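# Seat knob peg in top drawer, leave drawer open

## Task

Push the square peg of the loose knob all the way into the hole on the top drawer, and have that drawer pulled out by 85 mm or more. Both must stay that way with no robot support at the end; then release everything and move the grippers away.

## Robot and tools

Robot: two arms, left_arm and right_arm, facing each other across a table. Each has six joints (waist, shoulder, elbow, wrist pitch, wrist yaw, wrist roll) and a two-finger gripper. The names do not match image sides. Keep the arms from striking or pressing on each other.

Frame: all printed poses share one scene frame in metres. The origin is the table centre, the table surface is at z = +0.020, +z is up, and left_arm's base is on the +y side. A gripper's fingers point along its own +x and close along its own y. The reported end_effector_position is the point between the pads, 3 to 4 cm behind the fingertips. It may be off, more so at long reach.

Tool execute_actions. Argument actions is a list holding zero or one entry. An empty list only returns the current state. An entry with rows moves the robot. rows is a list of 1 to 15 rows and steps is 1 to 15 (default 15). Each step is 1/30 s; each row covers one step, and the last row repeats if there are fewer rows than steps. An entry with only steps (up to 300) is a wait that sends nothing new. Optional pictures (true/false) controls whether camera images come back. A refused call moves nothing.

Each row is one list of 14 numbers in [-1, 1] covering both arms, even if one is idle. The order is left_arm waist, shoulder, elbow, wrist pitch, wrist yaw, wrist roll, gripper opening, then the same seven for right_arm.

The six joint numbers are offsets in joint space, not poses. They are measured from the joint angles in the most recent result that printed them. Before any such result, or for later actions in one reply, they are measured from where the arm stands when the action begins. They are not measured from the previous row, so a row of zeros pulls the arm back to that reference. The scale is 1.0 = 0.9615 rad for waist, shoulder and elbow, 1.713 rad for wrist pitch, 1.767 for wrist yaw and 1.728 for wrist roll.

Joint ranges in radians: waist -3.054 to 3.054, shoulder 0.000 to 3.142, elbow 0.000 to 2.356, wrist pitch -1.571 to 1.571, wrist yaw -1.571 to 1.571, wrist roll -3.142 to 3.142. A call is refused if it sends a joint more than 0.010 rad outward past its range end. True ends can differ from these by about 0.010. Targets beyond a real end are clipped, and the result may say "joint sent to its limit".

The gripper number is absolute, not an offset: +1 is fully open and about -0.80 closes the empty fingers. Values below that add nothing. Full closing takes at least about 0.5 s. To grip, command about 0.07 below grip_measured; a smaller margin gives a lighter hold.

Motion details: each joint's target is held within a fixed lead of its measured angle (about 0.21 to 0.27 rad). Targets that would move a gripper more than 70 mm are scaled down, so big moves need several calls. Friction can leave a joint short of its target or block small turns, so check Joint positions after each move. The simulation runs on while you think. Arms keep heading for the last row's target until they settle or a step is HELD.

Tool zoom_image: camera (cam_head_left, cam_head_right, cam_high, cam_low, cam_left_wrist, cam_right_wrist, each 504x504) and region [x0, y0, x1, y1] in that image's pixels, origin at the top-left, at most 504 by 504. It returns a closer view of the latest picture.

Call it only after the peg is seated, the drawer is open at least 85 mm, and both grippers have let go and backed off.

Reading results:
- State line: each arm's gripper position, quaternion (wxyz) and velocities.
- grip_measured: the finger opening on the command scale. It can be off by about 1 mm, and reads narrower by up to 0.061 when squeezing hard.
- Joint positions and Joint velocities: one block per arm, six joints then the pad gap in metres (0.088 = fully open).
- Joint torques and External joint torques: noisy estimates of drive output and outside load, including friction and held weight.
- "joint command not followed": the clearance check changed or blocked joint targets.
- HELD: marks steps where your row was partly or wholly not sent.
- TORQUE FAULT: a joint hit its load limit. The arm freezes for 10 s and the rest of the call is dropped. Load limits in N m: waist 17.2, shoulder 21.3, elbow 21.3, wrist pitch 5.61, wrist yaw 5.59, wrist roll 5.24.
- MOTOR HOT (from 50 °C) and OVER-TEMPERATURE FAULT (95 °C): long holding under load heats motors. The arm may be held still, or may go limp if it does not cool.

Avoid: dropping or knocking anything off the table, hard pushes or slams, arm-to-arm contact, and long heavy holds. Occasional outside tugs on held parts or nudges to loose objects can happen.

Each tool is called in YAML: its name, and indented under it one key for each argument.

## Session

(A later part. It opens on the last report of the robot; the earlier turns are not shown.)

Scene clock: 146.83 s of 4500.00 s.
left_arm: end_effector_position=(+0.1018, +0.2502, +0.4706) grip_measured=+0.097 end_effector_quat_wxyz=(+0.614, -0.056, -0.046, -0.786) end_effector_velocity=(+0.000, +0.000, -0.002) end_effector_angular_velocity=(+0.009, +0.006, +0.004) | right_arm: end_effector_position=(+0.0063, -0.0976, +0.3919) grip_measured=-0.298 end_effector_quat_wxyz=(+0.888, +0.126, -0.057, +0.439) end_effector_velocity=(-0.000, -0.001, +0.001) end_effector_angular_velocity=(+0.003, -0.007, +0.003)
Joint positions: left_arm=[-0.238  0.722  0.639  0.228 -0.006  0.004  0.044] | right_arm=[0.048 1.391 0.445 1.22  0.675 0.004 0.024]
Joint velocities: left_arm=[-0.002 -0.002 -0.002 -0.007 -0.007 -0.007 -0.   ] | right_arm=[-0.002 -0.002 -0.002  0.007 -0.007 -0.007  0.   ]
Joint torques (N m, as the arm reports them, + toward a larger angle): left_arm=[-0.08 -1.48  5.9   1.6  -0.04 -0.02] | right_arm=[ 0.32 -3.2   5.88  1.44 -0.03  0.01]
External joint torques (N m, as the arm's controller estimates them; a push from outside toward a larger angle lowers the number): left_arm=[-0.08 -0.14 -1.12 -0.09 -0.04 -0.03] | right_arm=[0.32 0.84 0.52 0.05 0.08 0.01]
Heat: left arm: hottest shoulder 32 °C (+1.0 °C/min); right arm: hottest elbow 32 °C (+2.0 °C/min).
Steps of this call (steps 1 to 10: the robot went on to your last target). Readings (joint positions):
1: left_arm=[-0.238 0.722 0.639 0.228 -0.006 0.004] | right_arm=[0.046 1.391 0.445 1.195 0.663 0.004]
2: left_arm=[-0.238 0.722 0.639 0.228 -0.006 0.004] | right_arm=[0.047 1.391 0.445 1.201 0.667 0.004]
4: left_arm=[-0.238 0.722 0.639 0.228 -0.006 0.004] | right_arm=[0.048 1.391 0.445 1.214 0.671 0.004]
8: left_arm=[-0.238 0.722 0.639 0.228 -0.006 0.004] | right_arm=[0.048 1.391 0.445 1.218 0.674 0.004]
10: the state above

execute_actions:
  actions:
    - {"rows":[[0,0,0,0,0,0,0.1,0,0.2,-0.03,0,0,0,-0.38],[0,0,0,0,0,0,0.1,0,0.2,-0.03,0,0,0,-0.38],[0,0,0,0,0,0,0.1,0,0.4,-0.03,0,0,0,-0.38],[0,0,0,0,0,0,0.1,0,0.4,-0.03,0,0,0,-0.38],[0,0,0,0,0,0,0.1,0,0.4,-0.03,0,0,0,-0.38],[0,0,0,0,0,0,0.1,0,0.4,-0.03,0.05,0,0,-0.38],[0,0,0,0,0,0,0.1,0,0.56,-0.03,0.168,0,0,-0.38]]}
  pictures: false

execute_actions:
  actions:
    - {"steps":15}

Scene clock: 154.50 s of 4500.00 s.
left_arm: end_effector_position=(+0.1018, +0.2502, +0.4706) grip_measured=+0.097 end_effector_quat_wxyz=(+0.614, -0.056, -0.046, -0.786) end_effector_velocity=(+0.001, +0.001, +0.001) end_effector_angular_velocity=(-0.005, +0.010, +0.004) | right_arm: end_effector_position=(+0.0057, -0.0689, +0.2523) grip_measured=-0.298 end_effector_quat_wxyz=(+0.896, -0.002, +0.003, +0.443) end_effector_velocity=(-0.002, +0.002, +0.011) end_effector_angular_velocity=(+0.086, -0.004, +0.020)
Joint positions: left_arm=[-0.238  0.722  0.639  0.228 -0.006  0.004  0.044] | right_arm=[0.048 1.916 0.416 1.492 0.675 0.004 0.024]
Joint velocities: left_arm=[-0.002 -0.002 -0.002  0.007 -0.007 -0.007 -0.   ] | right_arm=[-0.002  0.032 -0.002  0.125 -0.022 -0.007 -0.   ]
Joint torques (N m, as the arm reports them, + toward a larger angle): left_arm=[-0.05 -1.15  7.19  1.68  0.04  0.04] | right_arm=[ 0.01 -4.19  3.61  1.56 -0.01  0.02]
External joint torques (N m, as the arm's controller estimates them; a push from outside toward a larger angle lowers the number): left_arm=[-0.05  0.17  0.19 -0.01  0.04  0.03] | right_arm=[ 0.    1.46  0.4   0.03 -0.01  0.01]
Heat: left arm: hottest shoulder 31 °C (-1.0 °C/min); right arm: hottest elbow 31 °C (+1.0 °C/min).
Steps of this call (steps 1 to 30: the robot went on to your last target; steps 31 to 90: nothing new was sent; then 4.17 s passed at rest; steps 91 to 105: all 15 steps of this action). Readings (joint positions):
91: left_arm=[-0.238 0.722 0.639 0.228 -0.006 0.004] | right_arm=[0.048 1.411 0.444 1.230 0.676 0.004]
92: left_arm=[-0.238 0.722 0.639 0.228 -0.006 0.004] | right_arm=[0.048 1.445 0.445 1.244 0.677 0.004]
94: left_arm=[-0.238 0.722 0.639 0.228 -0.006 0.004] | right_arm=[0.048 1.543 0.441 1.225 0.675 0.004]
98: left_arm=[-0.238 0.722 0.639 0.228 -0.006 0.004] | right_arm=[0.048 1.771 0.419 1.335 0.675 0.004]
105: the state above

Scene clock: 155.00 s of 4500.00 s.
left_arm: end_effector_position=(+0.1018, +0.2502, +0.4706) grip_measured=+0.097 end_effector_quat_wxyz=(+0.614, -0.056, -0.046, -0.786) end_effector_velocity=(-0.002, -0.000, -0.001) end_effector_angular_velocity=(+0.009, +0.004, -0.011) | right_arm: end_effector_position=(+0.0057, -0.0688, +0.2521) grip_measured=-0.298 end_effector_quat_wxyz=(+0.896, +0.001, +0.002, +0.443) end_effector_velocity=(+0.002, -0.001, +0.002) end_effector_angular_velocity=(+0.003, -0.006, -0.010)
Joint positions: left_arm=[-0.238  0.722  0.639  0.228 -0.006  0.004  0.044] | right_arm=[0.048 1.923 0.416 1.503 0.675 0.004 0.024]
Joint velocities: left_arm=[-0.002  0.002  0.002 -0.007  0.007 -0.007 -0.   ] | right_arm=[-0.002 -0.002 -0.002  0.007  0.007 -0.007 -0.   ]
Joint torques (N m, as the arm reports them, + toward a larger angle): left_arm=[-0.01 -1.15  7.18  1.72  0.04 -0.02] | right_arm=[ 0.   -4.32  3.57  1.63 -0.01  0.02]
External joint torques (N m, as the arm's controller estimates them; a push from outside toward a larger angle lowers the number): left_arm=[-0.01  0.11  0.22  0.05  0.04 -0.03] | right_arm=[ 0.03  1.37  0.41  0.08 -0.02  0.01]
Heat: left arm: hottest shoulder 31 °C (-1.0 °C/min); right arm: hottest elbow 31 °C (+1.0 °C/min).
Steps of this call (steps 1 to 15: the robot went on to your last target). Readings (joint positions):
1: left_arm=[-0.238 0.722 0.639 0.228 -0.006 0.004] | right_arm=[0.048 1.917 0.416 1.496 0.675 0.004]
2: left_arm=[-0.238 0.722 0.639 0.228 -0.006 0.004] | right_arm=[0.048 1.918 0.416 1.498 0.675 0.004]
4: left_arm=[-0.238 0.722 0.639 0.228 -0.006 0.004] | right_arm=[0.048 1.921 0.416 1.500 0.675 0.004]
8: left_arm=[-0.238 0.722 0.639 0.228 -0.006 0.004] | right_arm=[0.048 1.922 0.416 1.503 0.675 0.004]
15: the state above

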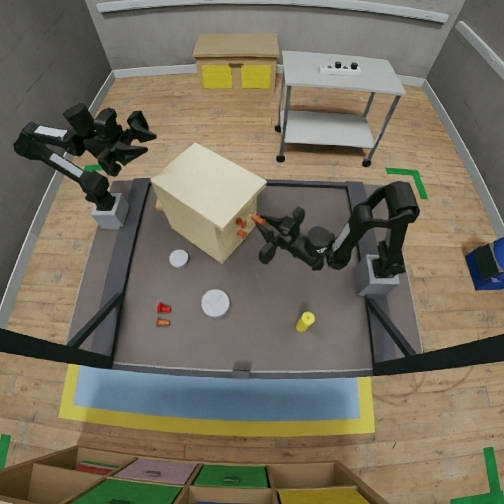

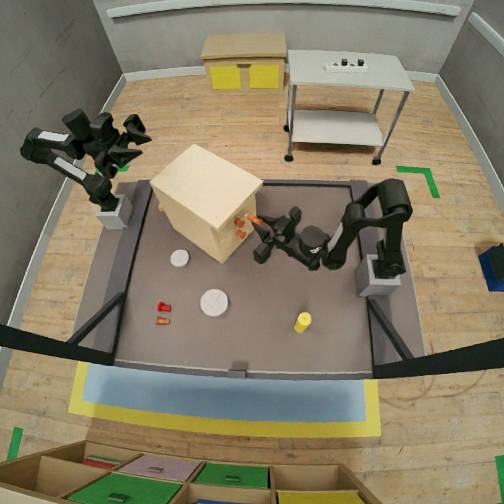

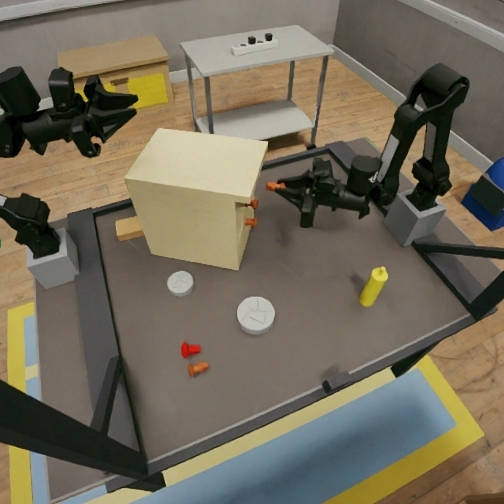

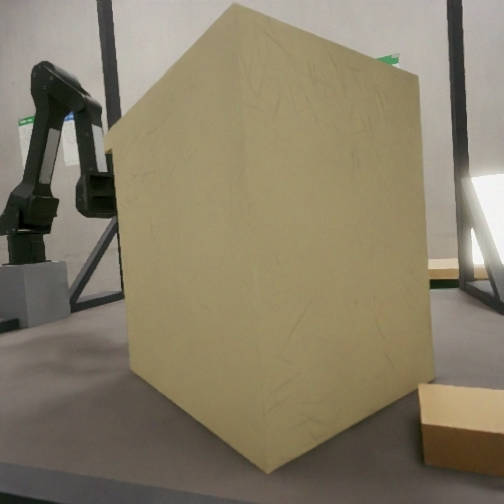

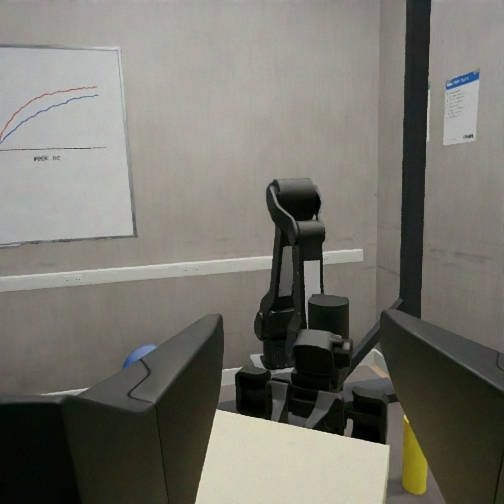

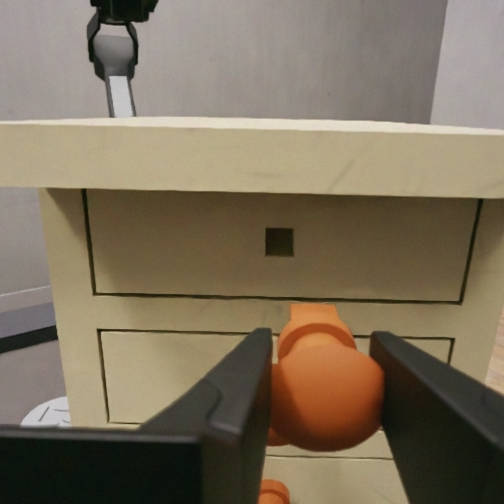

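execute_actions:
  actions:
    - {"rows":[[0,0,0,0,0,0,0.1,-0.082,0.072,0.185,-0.06,-0.044,0,-0.38]]}

Scene clock: 168.80 s of 4500.00 s.
left_arm: end_effector_position=(+0.1018, +0.2502, +0.4706) grip_measured=+0.097 end_effector_quat_wxyz=(+0.614, -0.056, -0.046, -0.786) end_effector_velocity=(+0.000, +0.000, -0.002) end_effector_angular_velocity=(+0.009, +0.006, +0.004) | right_arm: end_effector_position=(+0.0272, -0.0290, +0.2562) grip_measured=-0.298 end_effector_quat_wxyz=(+0.897, +0.003, +0.001, +0.443) end_effector_velocity=(-0.004, +0.004, +0.002) end_effector_angular_velocity=(-0.002, -0.006, +0.024)
Joint positions: left_arm=[-0.238  0.722  0.639  0.228 -0.006  0.004  0.044] | right_arm=[-0.028  1.985  0.585  1.403  0.6    0.004  0.024]
Joint velocities: left_arm=[-0.002 -0.002 -0.002 -0.007 -0.007 -0.007 -0.   ] | right_arm=[ 0.002 -0.002  0.007 -0.007 -0.022 -0.007 -0.   ]
Joint torques (N m, as the arm reports them, + toward a larger angle): left_arm=[-0.03 -1.16  7.29  1.67  0.03 -0.03] | right_arm=[-0.27 -5.17  5.28  1.25 -0.09  0.02]
External joint torques (N m, as the arm's controller estimates them; a push from outside toward a larger angle lowers the number): left_arm=[-0.01  0.1   0.39  0.02  0.03 -0.04] | right_arm=[-0.34  1.57  1.54 -0.34 -0.08  0.01]
Heat: left arm: hottest elbow 30 °C (-2.0 °C/min); right arm: hottest elbow 30 °C (-2.0 °C/min).
Steps of this call (steps 1 to 15: the robot went on to your last target; steps 16 to 90: nothing new was sent; then 10.30 s passed at rest; steps 91 to 105: all 15 steps of this action). Readings (joint positions):
91: left_arm=[-0.238 0.722 0.639 0.228 -0.006 0.004] | right_arm=[0.043 1.929 0.431 1.495 0.665 0.004]
92: left_arm=[-0.238 0.722 0.639 0.228 -0.006 0.004] | right_arm=[0.026 1.944 0.468 1.462 0.644 0.004]
94: left_arm=[-0.238 0.722 0.639 0.228 -0.006 0.004] | right_arm=[-0.007 1.975 0.545 1.426 0.617 0.004]
98: left_arm=[-0.238 0.722 0.639 0.228 -0.006 0.004] | right_arm=[-0.027 1.980 0.583 1.410 0.604 0.004]
105: the state above

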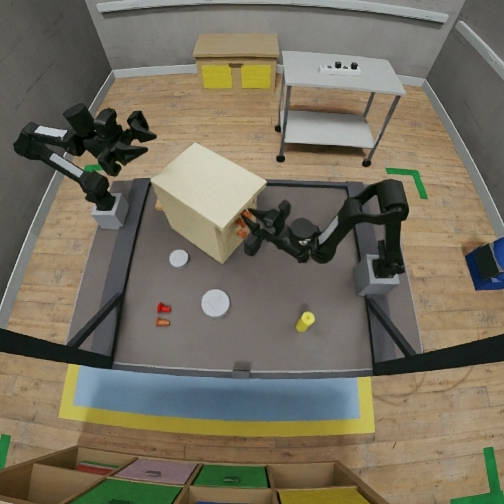

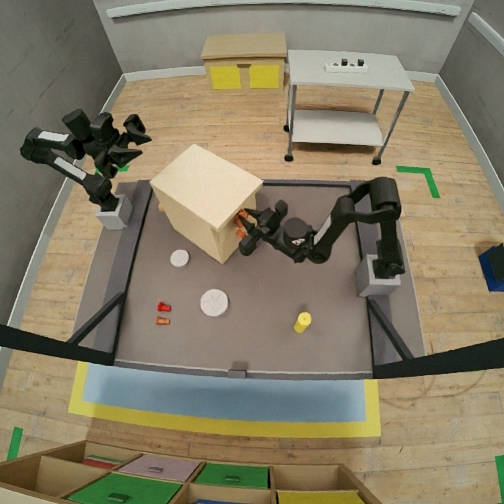

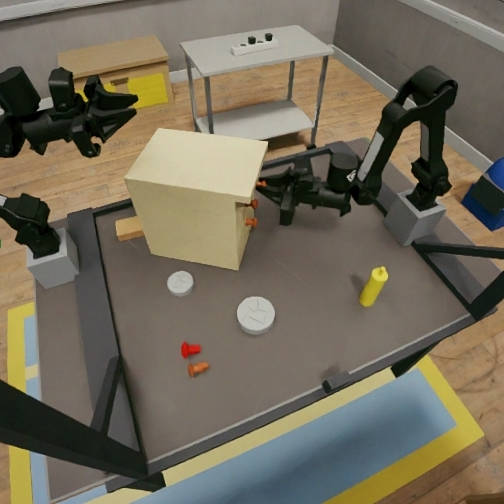

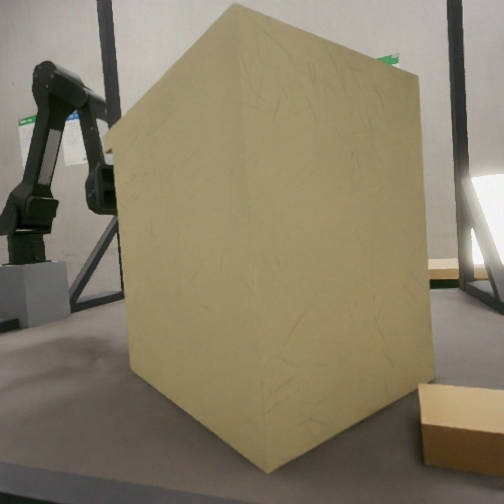

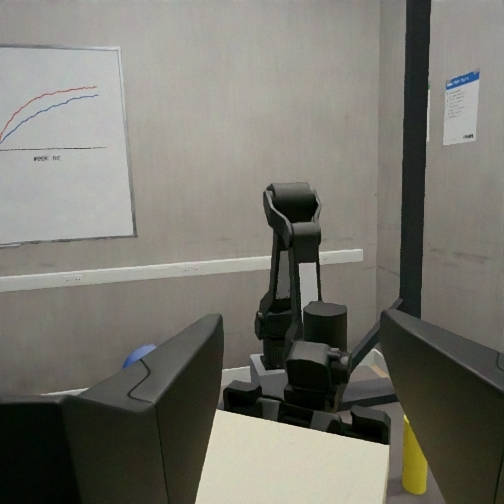

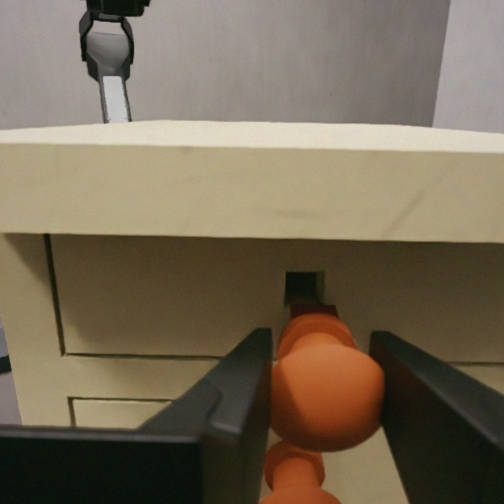

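execute_actions:
  actions:
    - {"rows":[[0,0,0,0,0,0,0.1,-0.027,0.027,0.053,-0.0145,-0.0145,0,-0.38]]}

zoom_image:
  camera: "cam_right_wrist"
  region: [240,240,400,380]

Scene clock: 176.70 s of 4500.00 s.
left_arm: end_effector_position=(+0.1018, +0.2502, +0.4706) grip_measured=+0.097 end_effector_quat_wxyz=(+0.614, -0.056, -0.046, -0.786) end_effector_velocity=(+0.001, +0.001, -0.004) end_effector_angular_velocity=(+0.019, +0.004, +0.004) | right_arm: end_effector_position=(+0.0296, -0.0234, +0.2540) grip_measured=-0.298 end_effector_quat_wxyz=(+0.895, -0.001, +0.003, +0.445) end_effector_velocity=(-0.002, +0.001, +0.002) end_effector_angular_velocity=(-0.006, -0.018, +0.020)
Joint positions: left_arm=[-0.238  0.722  0.639  0.228 -0.006  0.004  0.044] | right_arm=[-0.037  1.998  0.607  1.384  0.585  0.004  0.024]
Joint velocities: left_arm=[-0.002 -0.007 -0.002 -0.022 -0.007 -0.007 -0.   ] | right_arm=[-0.002 -0.002 -0.002  0.007 -0.022 -0.022 -0.   ]
Joint torques (N m, as the arm reports them, + toward a larger angle): left_arm=[-0.05 -1.25  7.18  1.69  0.01 -0.03] | right_arm=[-1.58 -4.64  7.76  0.97 -0.48  0.02]
External joint torques (N m, as the arm's controller estimates them; a push from outside toward a larger angle lowers the number): left_arm=[-0.05  0.01  0.29  0.04  0.01 -0.04] | right_arm=[-1.6   2.24  3.95 -0.64 -0.47  0.01]
Heat: left arm: hottest elbow 30 °C (-2.1 °C/min); right arm: hottest elbow 30 °C (-2.1 °C/min).
Steps of this call (steps 1 to 15: the robot went on to your last target; steps 16 to 90: nothing new was sent; then 4.40 s passed at rest; steps 91 to 105: all 15 steps of this action). Readings (joint positions):
91: left_arm=[-0.238 0.722 0.639 0.228 -0.006 0.004] | right_arm=[-0.029 1.987 0.589 1.400 0.596 0.004]
92: left_arm=[-0.238 0.722 0.639 0.228 -0.006 0.004] | right_arm=[-0.034 1.992 0.599 1.392 0.589 0.004]
94: left_arm=[-0.238 0.722 0.639 0.228 -0.006 0.004] | right_arm=[-0.037 1.997 0.607 1.387 0.586 0.004]
98: left_arm=[-0.238 0.722 0.639 0.228 -0.006 0.004] | right_arm=[-0.037 1.998 0.607 1.385 0.586 0.004]
105: the state above

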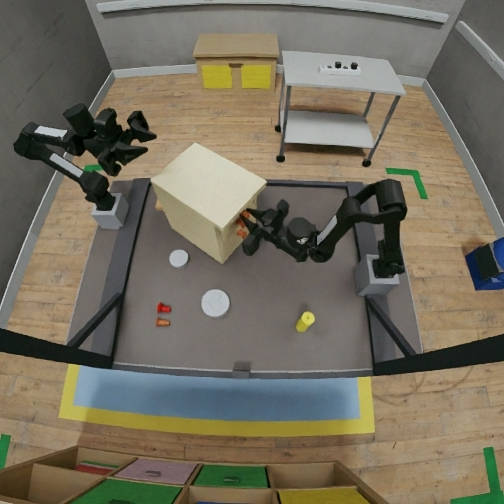

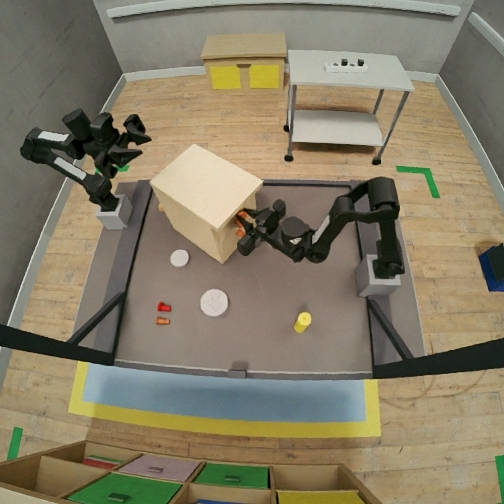

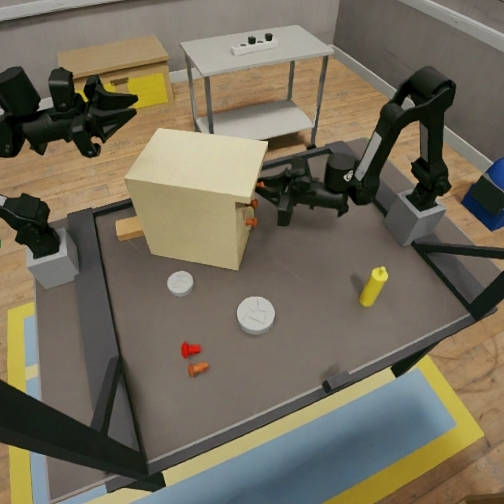

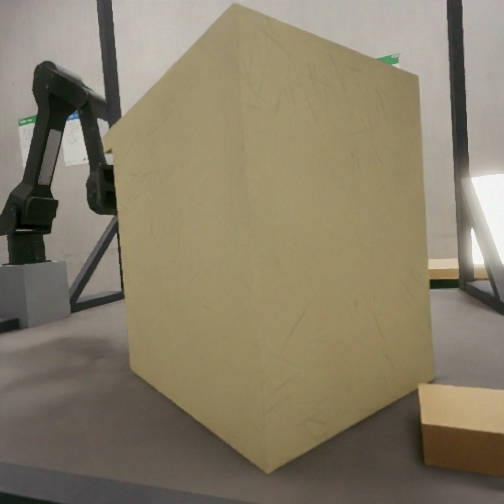

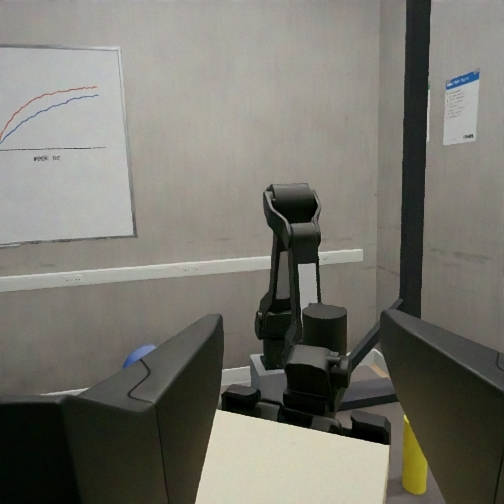

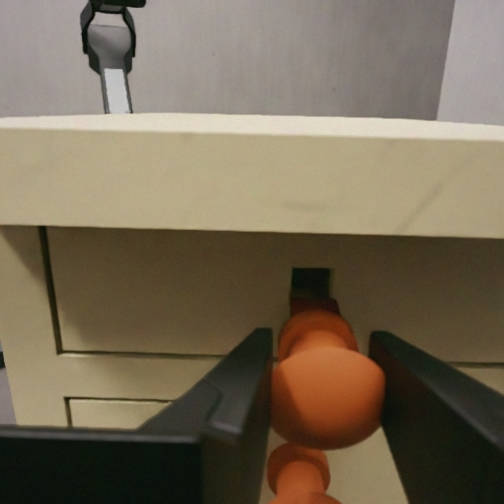

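Region (240, 240, 400, 380) of cam_right_wrist's 504x504 image, scaled by 3.150, with more detail than that image has; it fills the top 441 rows of this view, and the rest is white.

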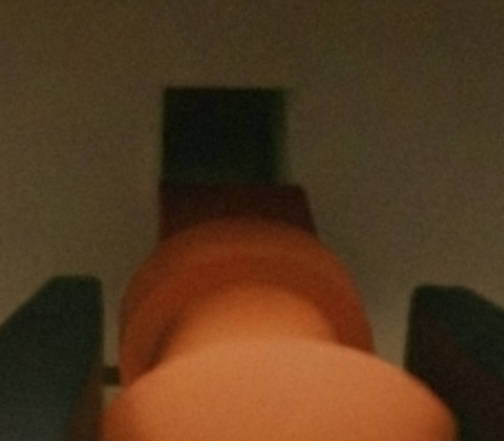

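execute_actions:
  actions:
    - {"rows":[[0,0,0,0,0,0,0.1,0.012,0,-0.02,0,0.004,0,-0.38],[0,0,0,0,0,0,0.1,0.012,0,-0.02,0,0.004,0,-0.38],[0,0,0,0,0,0,0.1,0.012,0,-0.02,0,0.004,0,-0.38],[0,0,0,0,0,0,0.1,0.012,-0.064,-0.02,-0.027,0.004,0,-0.38]]}

zoom_image:
  camera: "cam_right_wrist"
  region: [240,240,400,380]

zoom_image:
  camera: "cam_head_right"
  region: [145,295,185,335]

Scene clock: 193.27 s of 4500.00 s.
left_arm: end_effector_position=(+0.1018, +0.2502, +0.4706) grip_measured=+0.097 end_effector_quat_wxyz=(+0.614, -0.056, -0.046, -0.786) end_effector_velocity=(+0.000, +0.000, -0.001) end_effector_angular_velocity=(-0.004, -0.005, +0.006) | right_arm: end_effector_position=(+0.0266, -0.0269, +0.2614) grip_measured=-0.298 end_effector_quat_wxyz=(+0.895, -0.005, +0.005, +0.447) end_effector_velocity=(+0.002, -0.001, -0.004) end_effector_angular_velocity=(-0.026, -0.005, +0.000)
Joint positions: left_arm=[-0.238  0.722  0.639  0.228 -0.006  0.004  0.044] | right_arm=[-0.029  1.948  0.593  1.34   0.59   0.004  0.024]
Joint velocities: left_arm=[-0.002 -0.002 -0.007  0.007 -0.007  0.007 -0.   ] | right_arm=[-0.007 -0.002 -0.002 -0.022 -0.007 -0.007  0.   ]
Joint torques (N m, as the arm reports them, + toward a larger angle): left_arm=[ 0.03 -1.28  7.08  1.69  0.02 -0.03] | right_arm=[ 0.32 -6.86  3.82  1.28  0.11  0.02]
External joint torques (N m, as the arm's controller estimates them; a push from outside toward a larger angle lowers the number): left_arm=[ 0.03  0.06  0.05 -0.01  0.02 -0.04] | right_arm=[ 0.31 -0.2  -0.11 -0.29  0.11  0.01]
Heat: left arm: hottest elbow 31 °C (-1.0 °C/min); right arm: hottest elbow 30 °C (-2.0 °C/min).
Steps of this call (steps 1 to 15: the robot went on to your last target; steps 16 to 90: nothing new was sent; then 13.07 s passed at rest; steps 91 to 105: all 15 steps of this action). Readings (joint positions):
91: left_arm=[-0.238 0.722 0.639 0.228 -0.006 0.004] | right_arm=[-0.036 1.998 0.604 1.384 0.587 0.004]
92: left_arm=[-0.238 0.722 0.639 0.228 -0.006 0.004] | right_arm=[-0.035 1.998 0.602 1.384 0.587 0.004]
94: left_arm=[-0.238 0.722 0.639 0.228 -0.006 0.004] | right_arm=[-0.033 1.994 0.600 1.375 0.587 0.004]
98: left_arm=[-0.238 0.722 0.639 0.228 -0.006 0.004] | right_arm=[-0.030 1.959 0.593 1.349 0.589 0.004]
105: the state above

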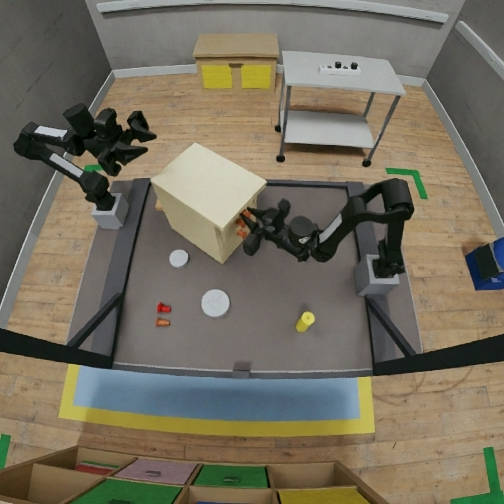

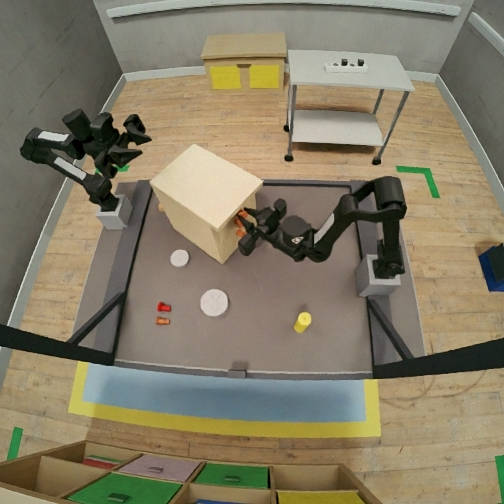

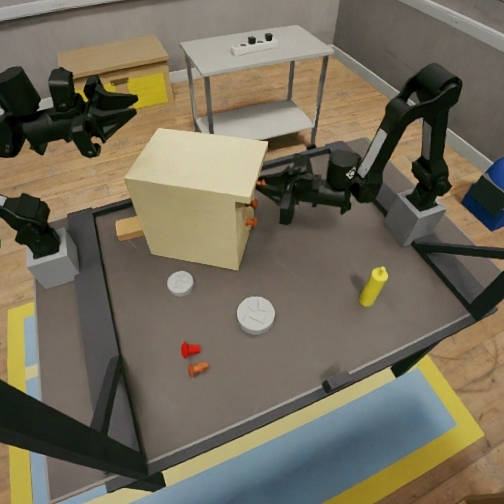

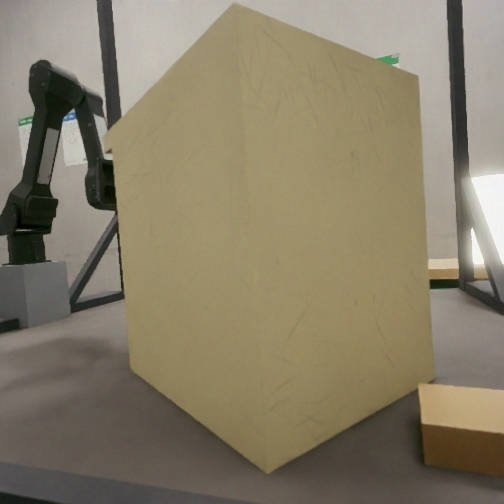

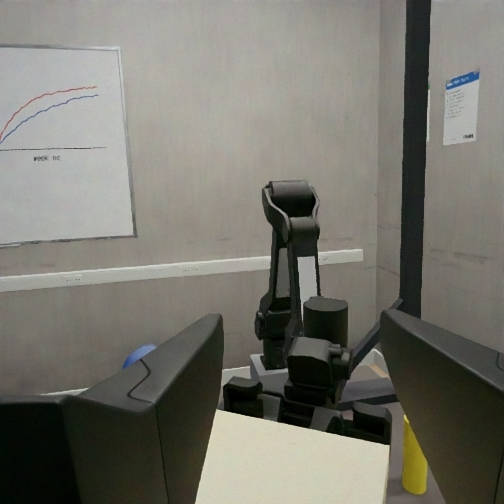

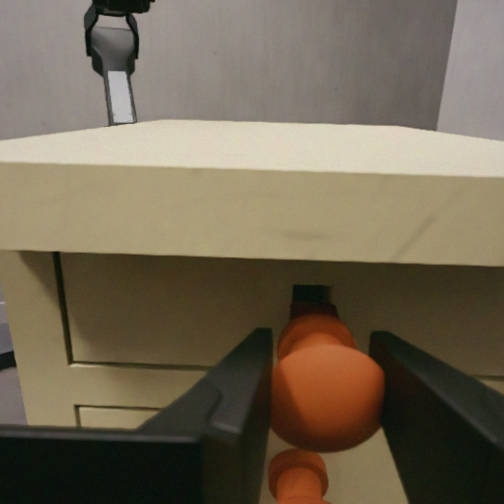

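Region (240, 240, 400, 380) of cam_right_wrist's 504x504 image, scaled by 3.150, with more detail than that image has; it fills the top 441 rows of this view, and the rest is white.

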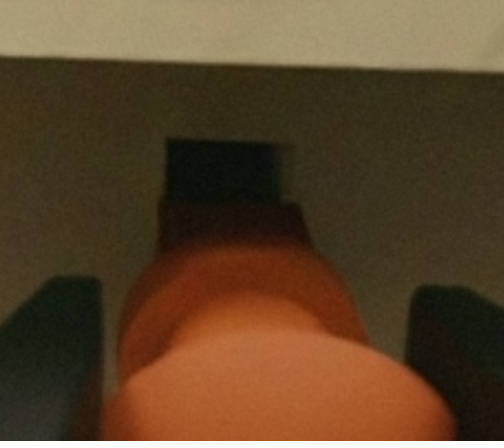

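Region (145, 295, 185, 335) of cam_head_right's 504x504 image, scaled by 12.600, with more detail than that image has.

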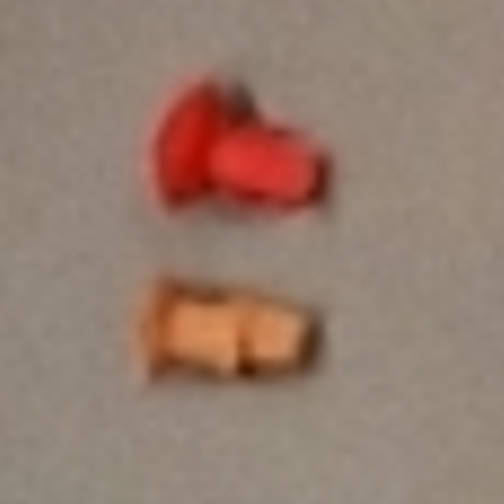

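execute_actions:
  actions:
    - {"rows":[[0,0,0,0,0,0,0.1,-0.006,-0.024,0.012,-0.006,0,0,-0.38]]}
  pictures: false

execute_actions:
  actions:
    - {"rows":[[0,0,0,0,0,0,0.1,-0.012,0.01,0.025,-0.005,-0.007,0,-0.38]]}

zoom_image:
  camera: "cam_right_wrist"
  region: [240,240,400,380]

Scene clock: 204.07 s of 4500.00 s.
left_arm: end_effector_position=(+0.1018, +0.2502, +0.4706) grip_measured=+0.097 end_effector_quat_wxyz=(+0.614, -0.056, -0.046, -0.786) end_effector_velocity=(+0.002, -0.001, -0.005) end_effector_angular_velocity=(+0.020, -0.009, +0.020) | right_arm: end_effector_position=(+0.0275, -0.0268, +0.2648) grip_measured=-0.298 end_effector_quat_wxyz=(+0.895, -0.003, +0.004, +0.446) end_effector_velocity=(-0.002, +0.001, -0.001) end_effector_angular_velocity=(-0.003, +0.007, +0.019)
Joint positions: left_arm=[-0.238  0.722  0.639  0.228 -0.006  0.004  0.044] | right_arm=[-0.031  1.937  0.595  1.331  0.59   0.004  0.024]
Joint velocities: left_arm=[-0.002 -0.002 -0.002 -0.022 -0.022  0.007  0.   ] | right_arm=[-0.002 -0.002 -0.002 -0.007 -0.022  0.007 -0.   ]
Joint torques (N m, as the arm reports them, + toward a larger angle): left_arm=[-0.03 -1.13  7.16  1.7   0.03  0.01] | right_arm=[-0.31 -6.94  5.63  1.26  0.01  0.02]
External joint torques (N m, as the arm's controller estimates them; a push from outside toward a larger angle lowers the number): left_arm=[-0.04  0.21  0.14  0.01  0.03  0.  ] | right_arm=[-0.33 -0.32  1.64 -0.31  0.01  0.01]
Heat: left arm: hottest elbow 31 °C (-1.0 °C/min); right arm: hottest elbow 30 °C (-2.0 °C/min).
Steps of this call (steps 1 to 15: the robot went on to your last target; steps 16 to 90: nothing new was sent; then 7.30 s passed at rest; steps 91 to 105: all 15 steps of this action). Readings (joint positions):
91: left_arm=[-0.238 0.722 0.639 0.228 -0.006 0.004] | right_arm=[-0.029 1.947 0.593 1.338 0.590 0.004]
92: left_arm=[-0.238 0.722 0.639 0.228 -0.006 0.004] | right_arm=[-0.029 1.945 0.593 1.334 0.590 0.004]
94: left_arm=[-0.238 0.722 0.639 0.228 -0.006 0.004] | right_arm=[-0.030 1.941 0.593 1.333 0.590 0.004]
98: left_arm=[-0.238 0.722 0.639 0.228 -0.006 0.004] | right_arm=[-0.031 1.937 0.595 1.332 0.590 0.004]
105: the state above

Scene clock: 204.57 s of 4500.00 s.
left_arm: end_effector_position=(+0.1018, +0.2502, +0.4706) grip_measured=+0.097 end_effector_quat_wxyz=(+0.614, -0.056, -0.046, -0.786) end_effector_velocity=(+0.000, +0.000, -0.002) end_effector_angular_velocity=(+0.009, +0.006, +0.004) | right_arm: end_effector_position=(+0.0294, -0.0241, +0.2664) grip_measured=-0.298 end_effector_quat_wxyz=(+0.895, -0.001, +0.003, +0.447) end_effector_velocity=(+0.000, -0.000, -0.001) end_effector_angular_velocity=(-0.012, -0.005, +0.005)
Joint positions: left_arm=[-0.238  0.722  0.639  0.228 -0.006  0.004  0.044] | right_arm=[-0.038  1.939  0.607  1.324  0.582  0.004  0.024]
Joint velocities: left_arm=[-0.002 -0.002 -0.002 -0.007 -0.007 -0.007 -0.   ] | right_arm=[-0.002 -0.002 -0.002 -0.007 -0.007 -0.007 -0.   ]
Joint torques (N m, as the arm reports them, + toward a larger angle): left_arm=[ 0.18 -1.05  7.19  1.7   0.03 -0.01] | right_arm=[-0.48 -5.11  6.07  1.26 -0.18  0.02]
External joint torques (N m, as the arm's controller estimates them; a push from outside toward a larger angle lowers the number): left_arm=[ 0.18  0.24  0.22  0.02  0.03 -0.02] | right_arm=[-0.44  1.56  2.05 -0.32 -0.19  0.01]
Heat: left arm: hottest elbow 31 °C (-1.0 °C/min); right arm: hottest elbow 30 °C (-2.0 °C/min).
Steps of this call (steps 1 to 15: all 15 steps of this action). Readings (joint positions):
1: left_arm=[-0.238 0.722 0.639 0.228 -0.006 0.004] | right_arm=[-0.032 1.937 0.597 1.330 0.589 0.004]
2: left_arm=[-0.238 0.722 0.639 0.228 -0.006 0.004] | right_arm=[-0.033 1.937 0.600 1.327 0.587 0.004]
4: left_arm=[-0.238 0.722 0.639 0.228 -0.006 0.004] | right_arm=[-0.037 1.938 0.606 1.326 0.583 0.004]
8: left_arm=[-0.238 0.722 0.639 0.228 -0.006 0.004] | right_arm=[-0.038 1.939 0.607 1.324 0.582 0.004]
15: the state above

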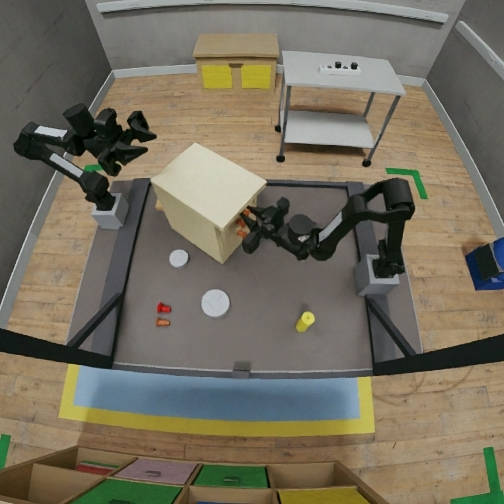

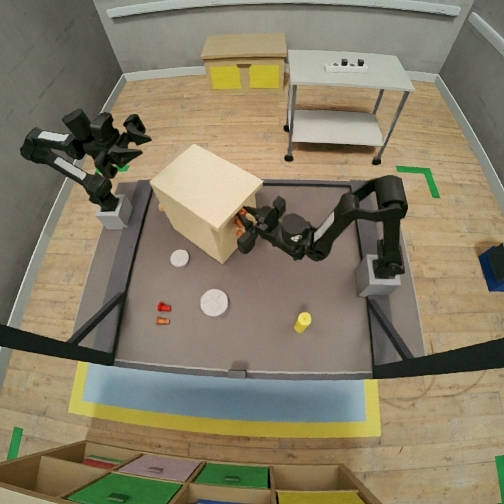

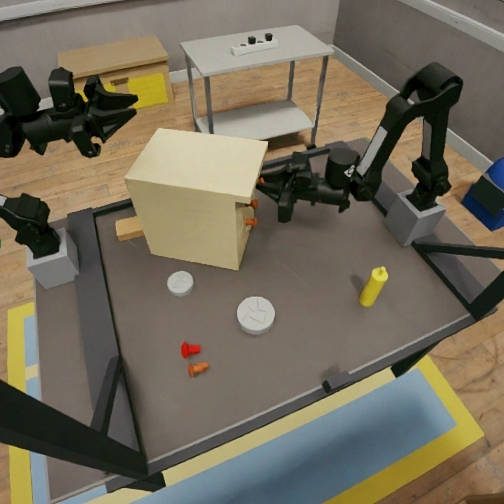

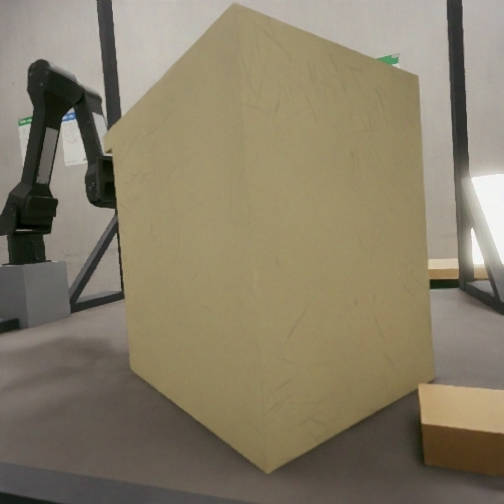

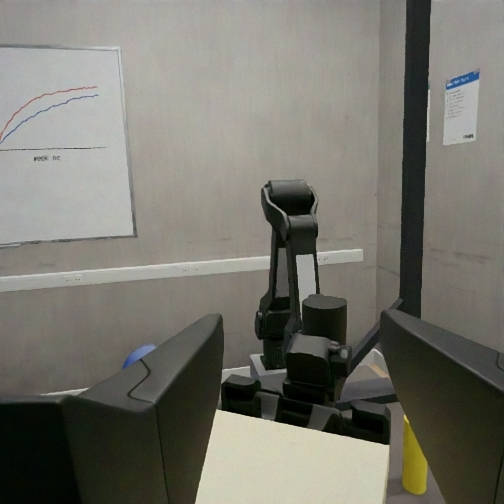

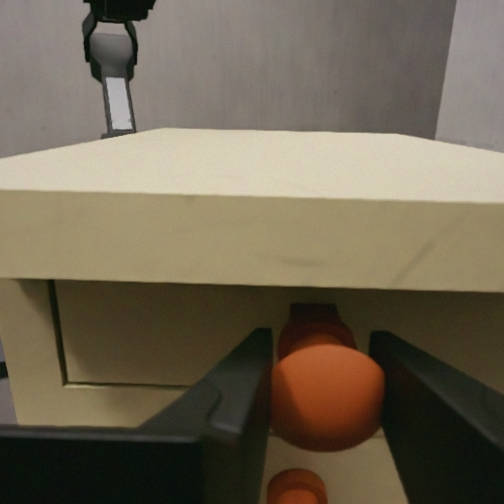

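Region (240, 240, 400, 380) of cam_right_wrist's 504x504 image, scaled by 3.150, with more detail than that image has; it fills the top 441 rows of this view, and the rest is white.

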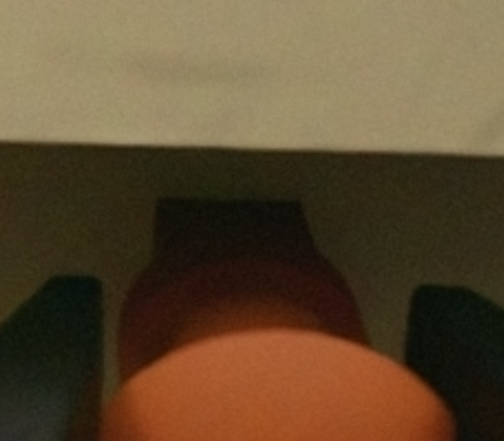

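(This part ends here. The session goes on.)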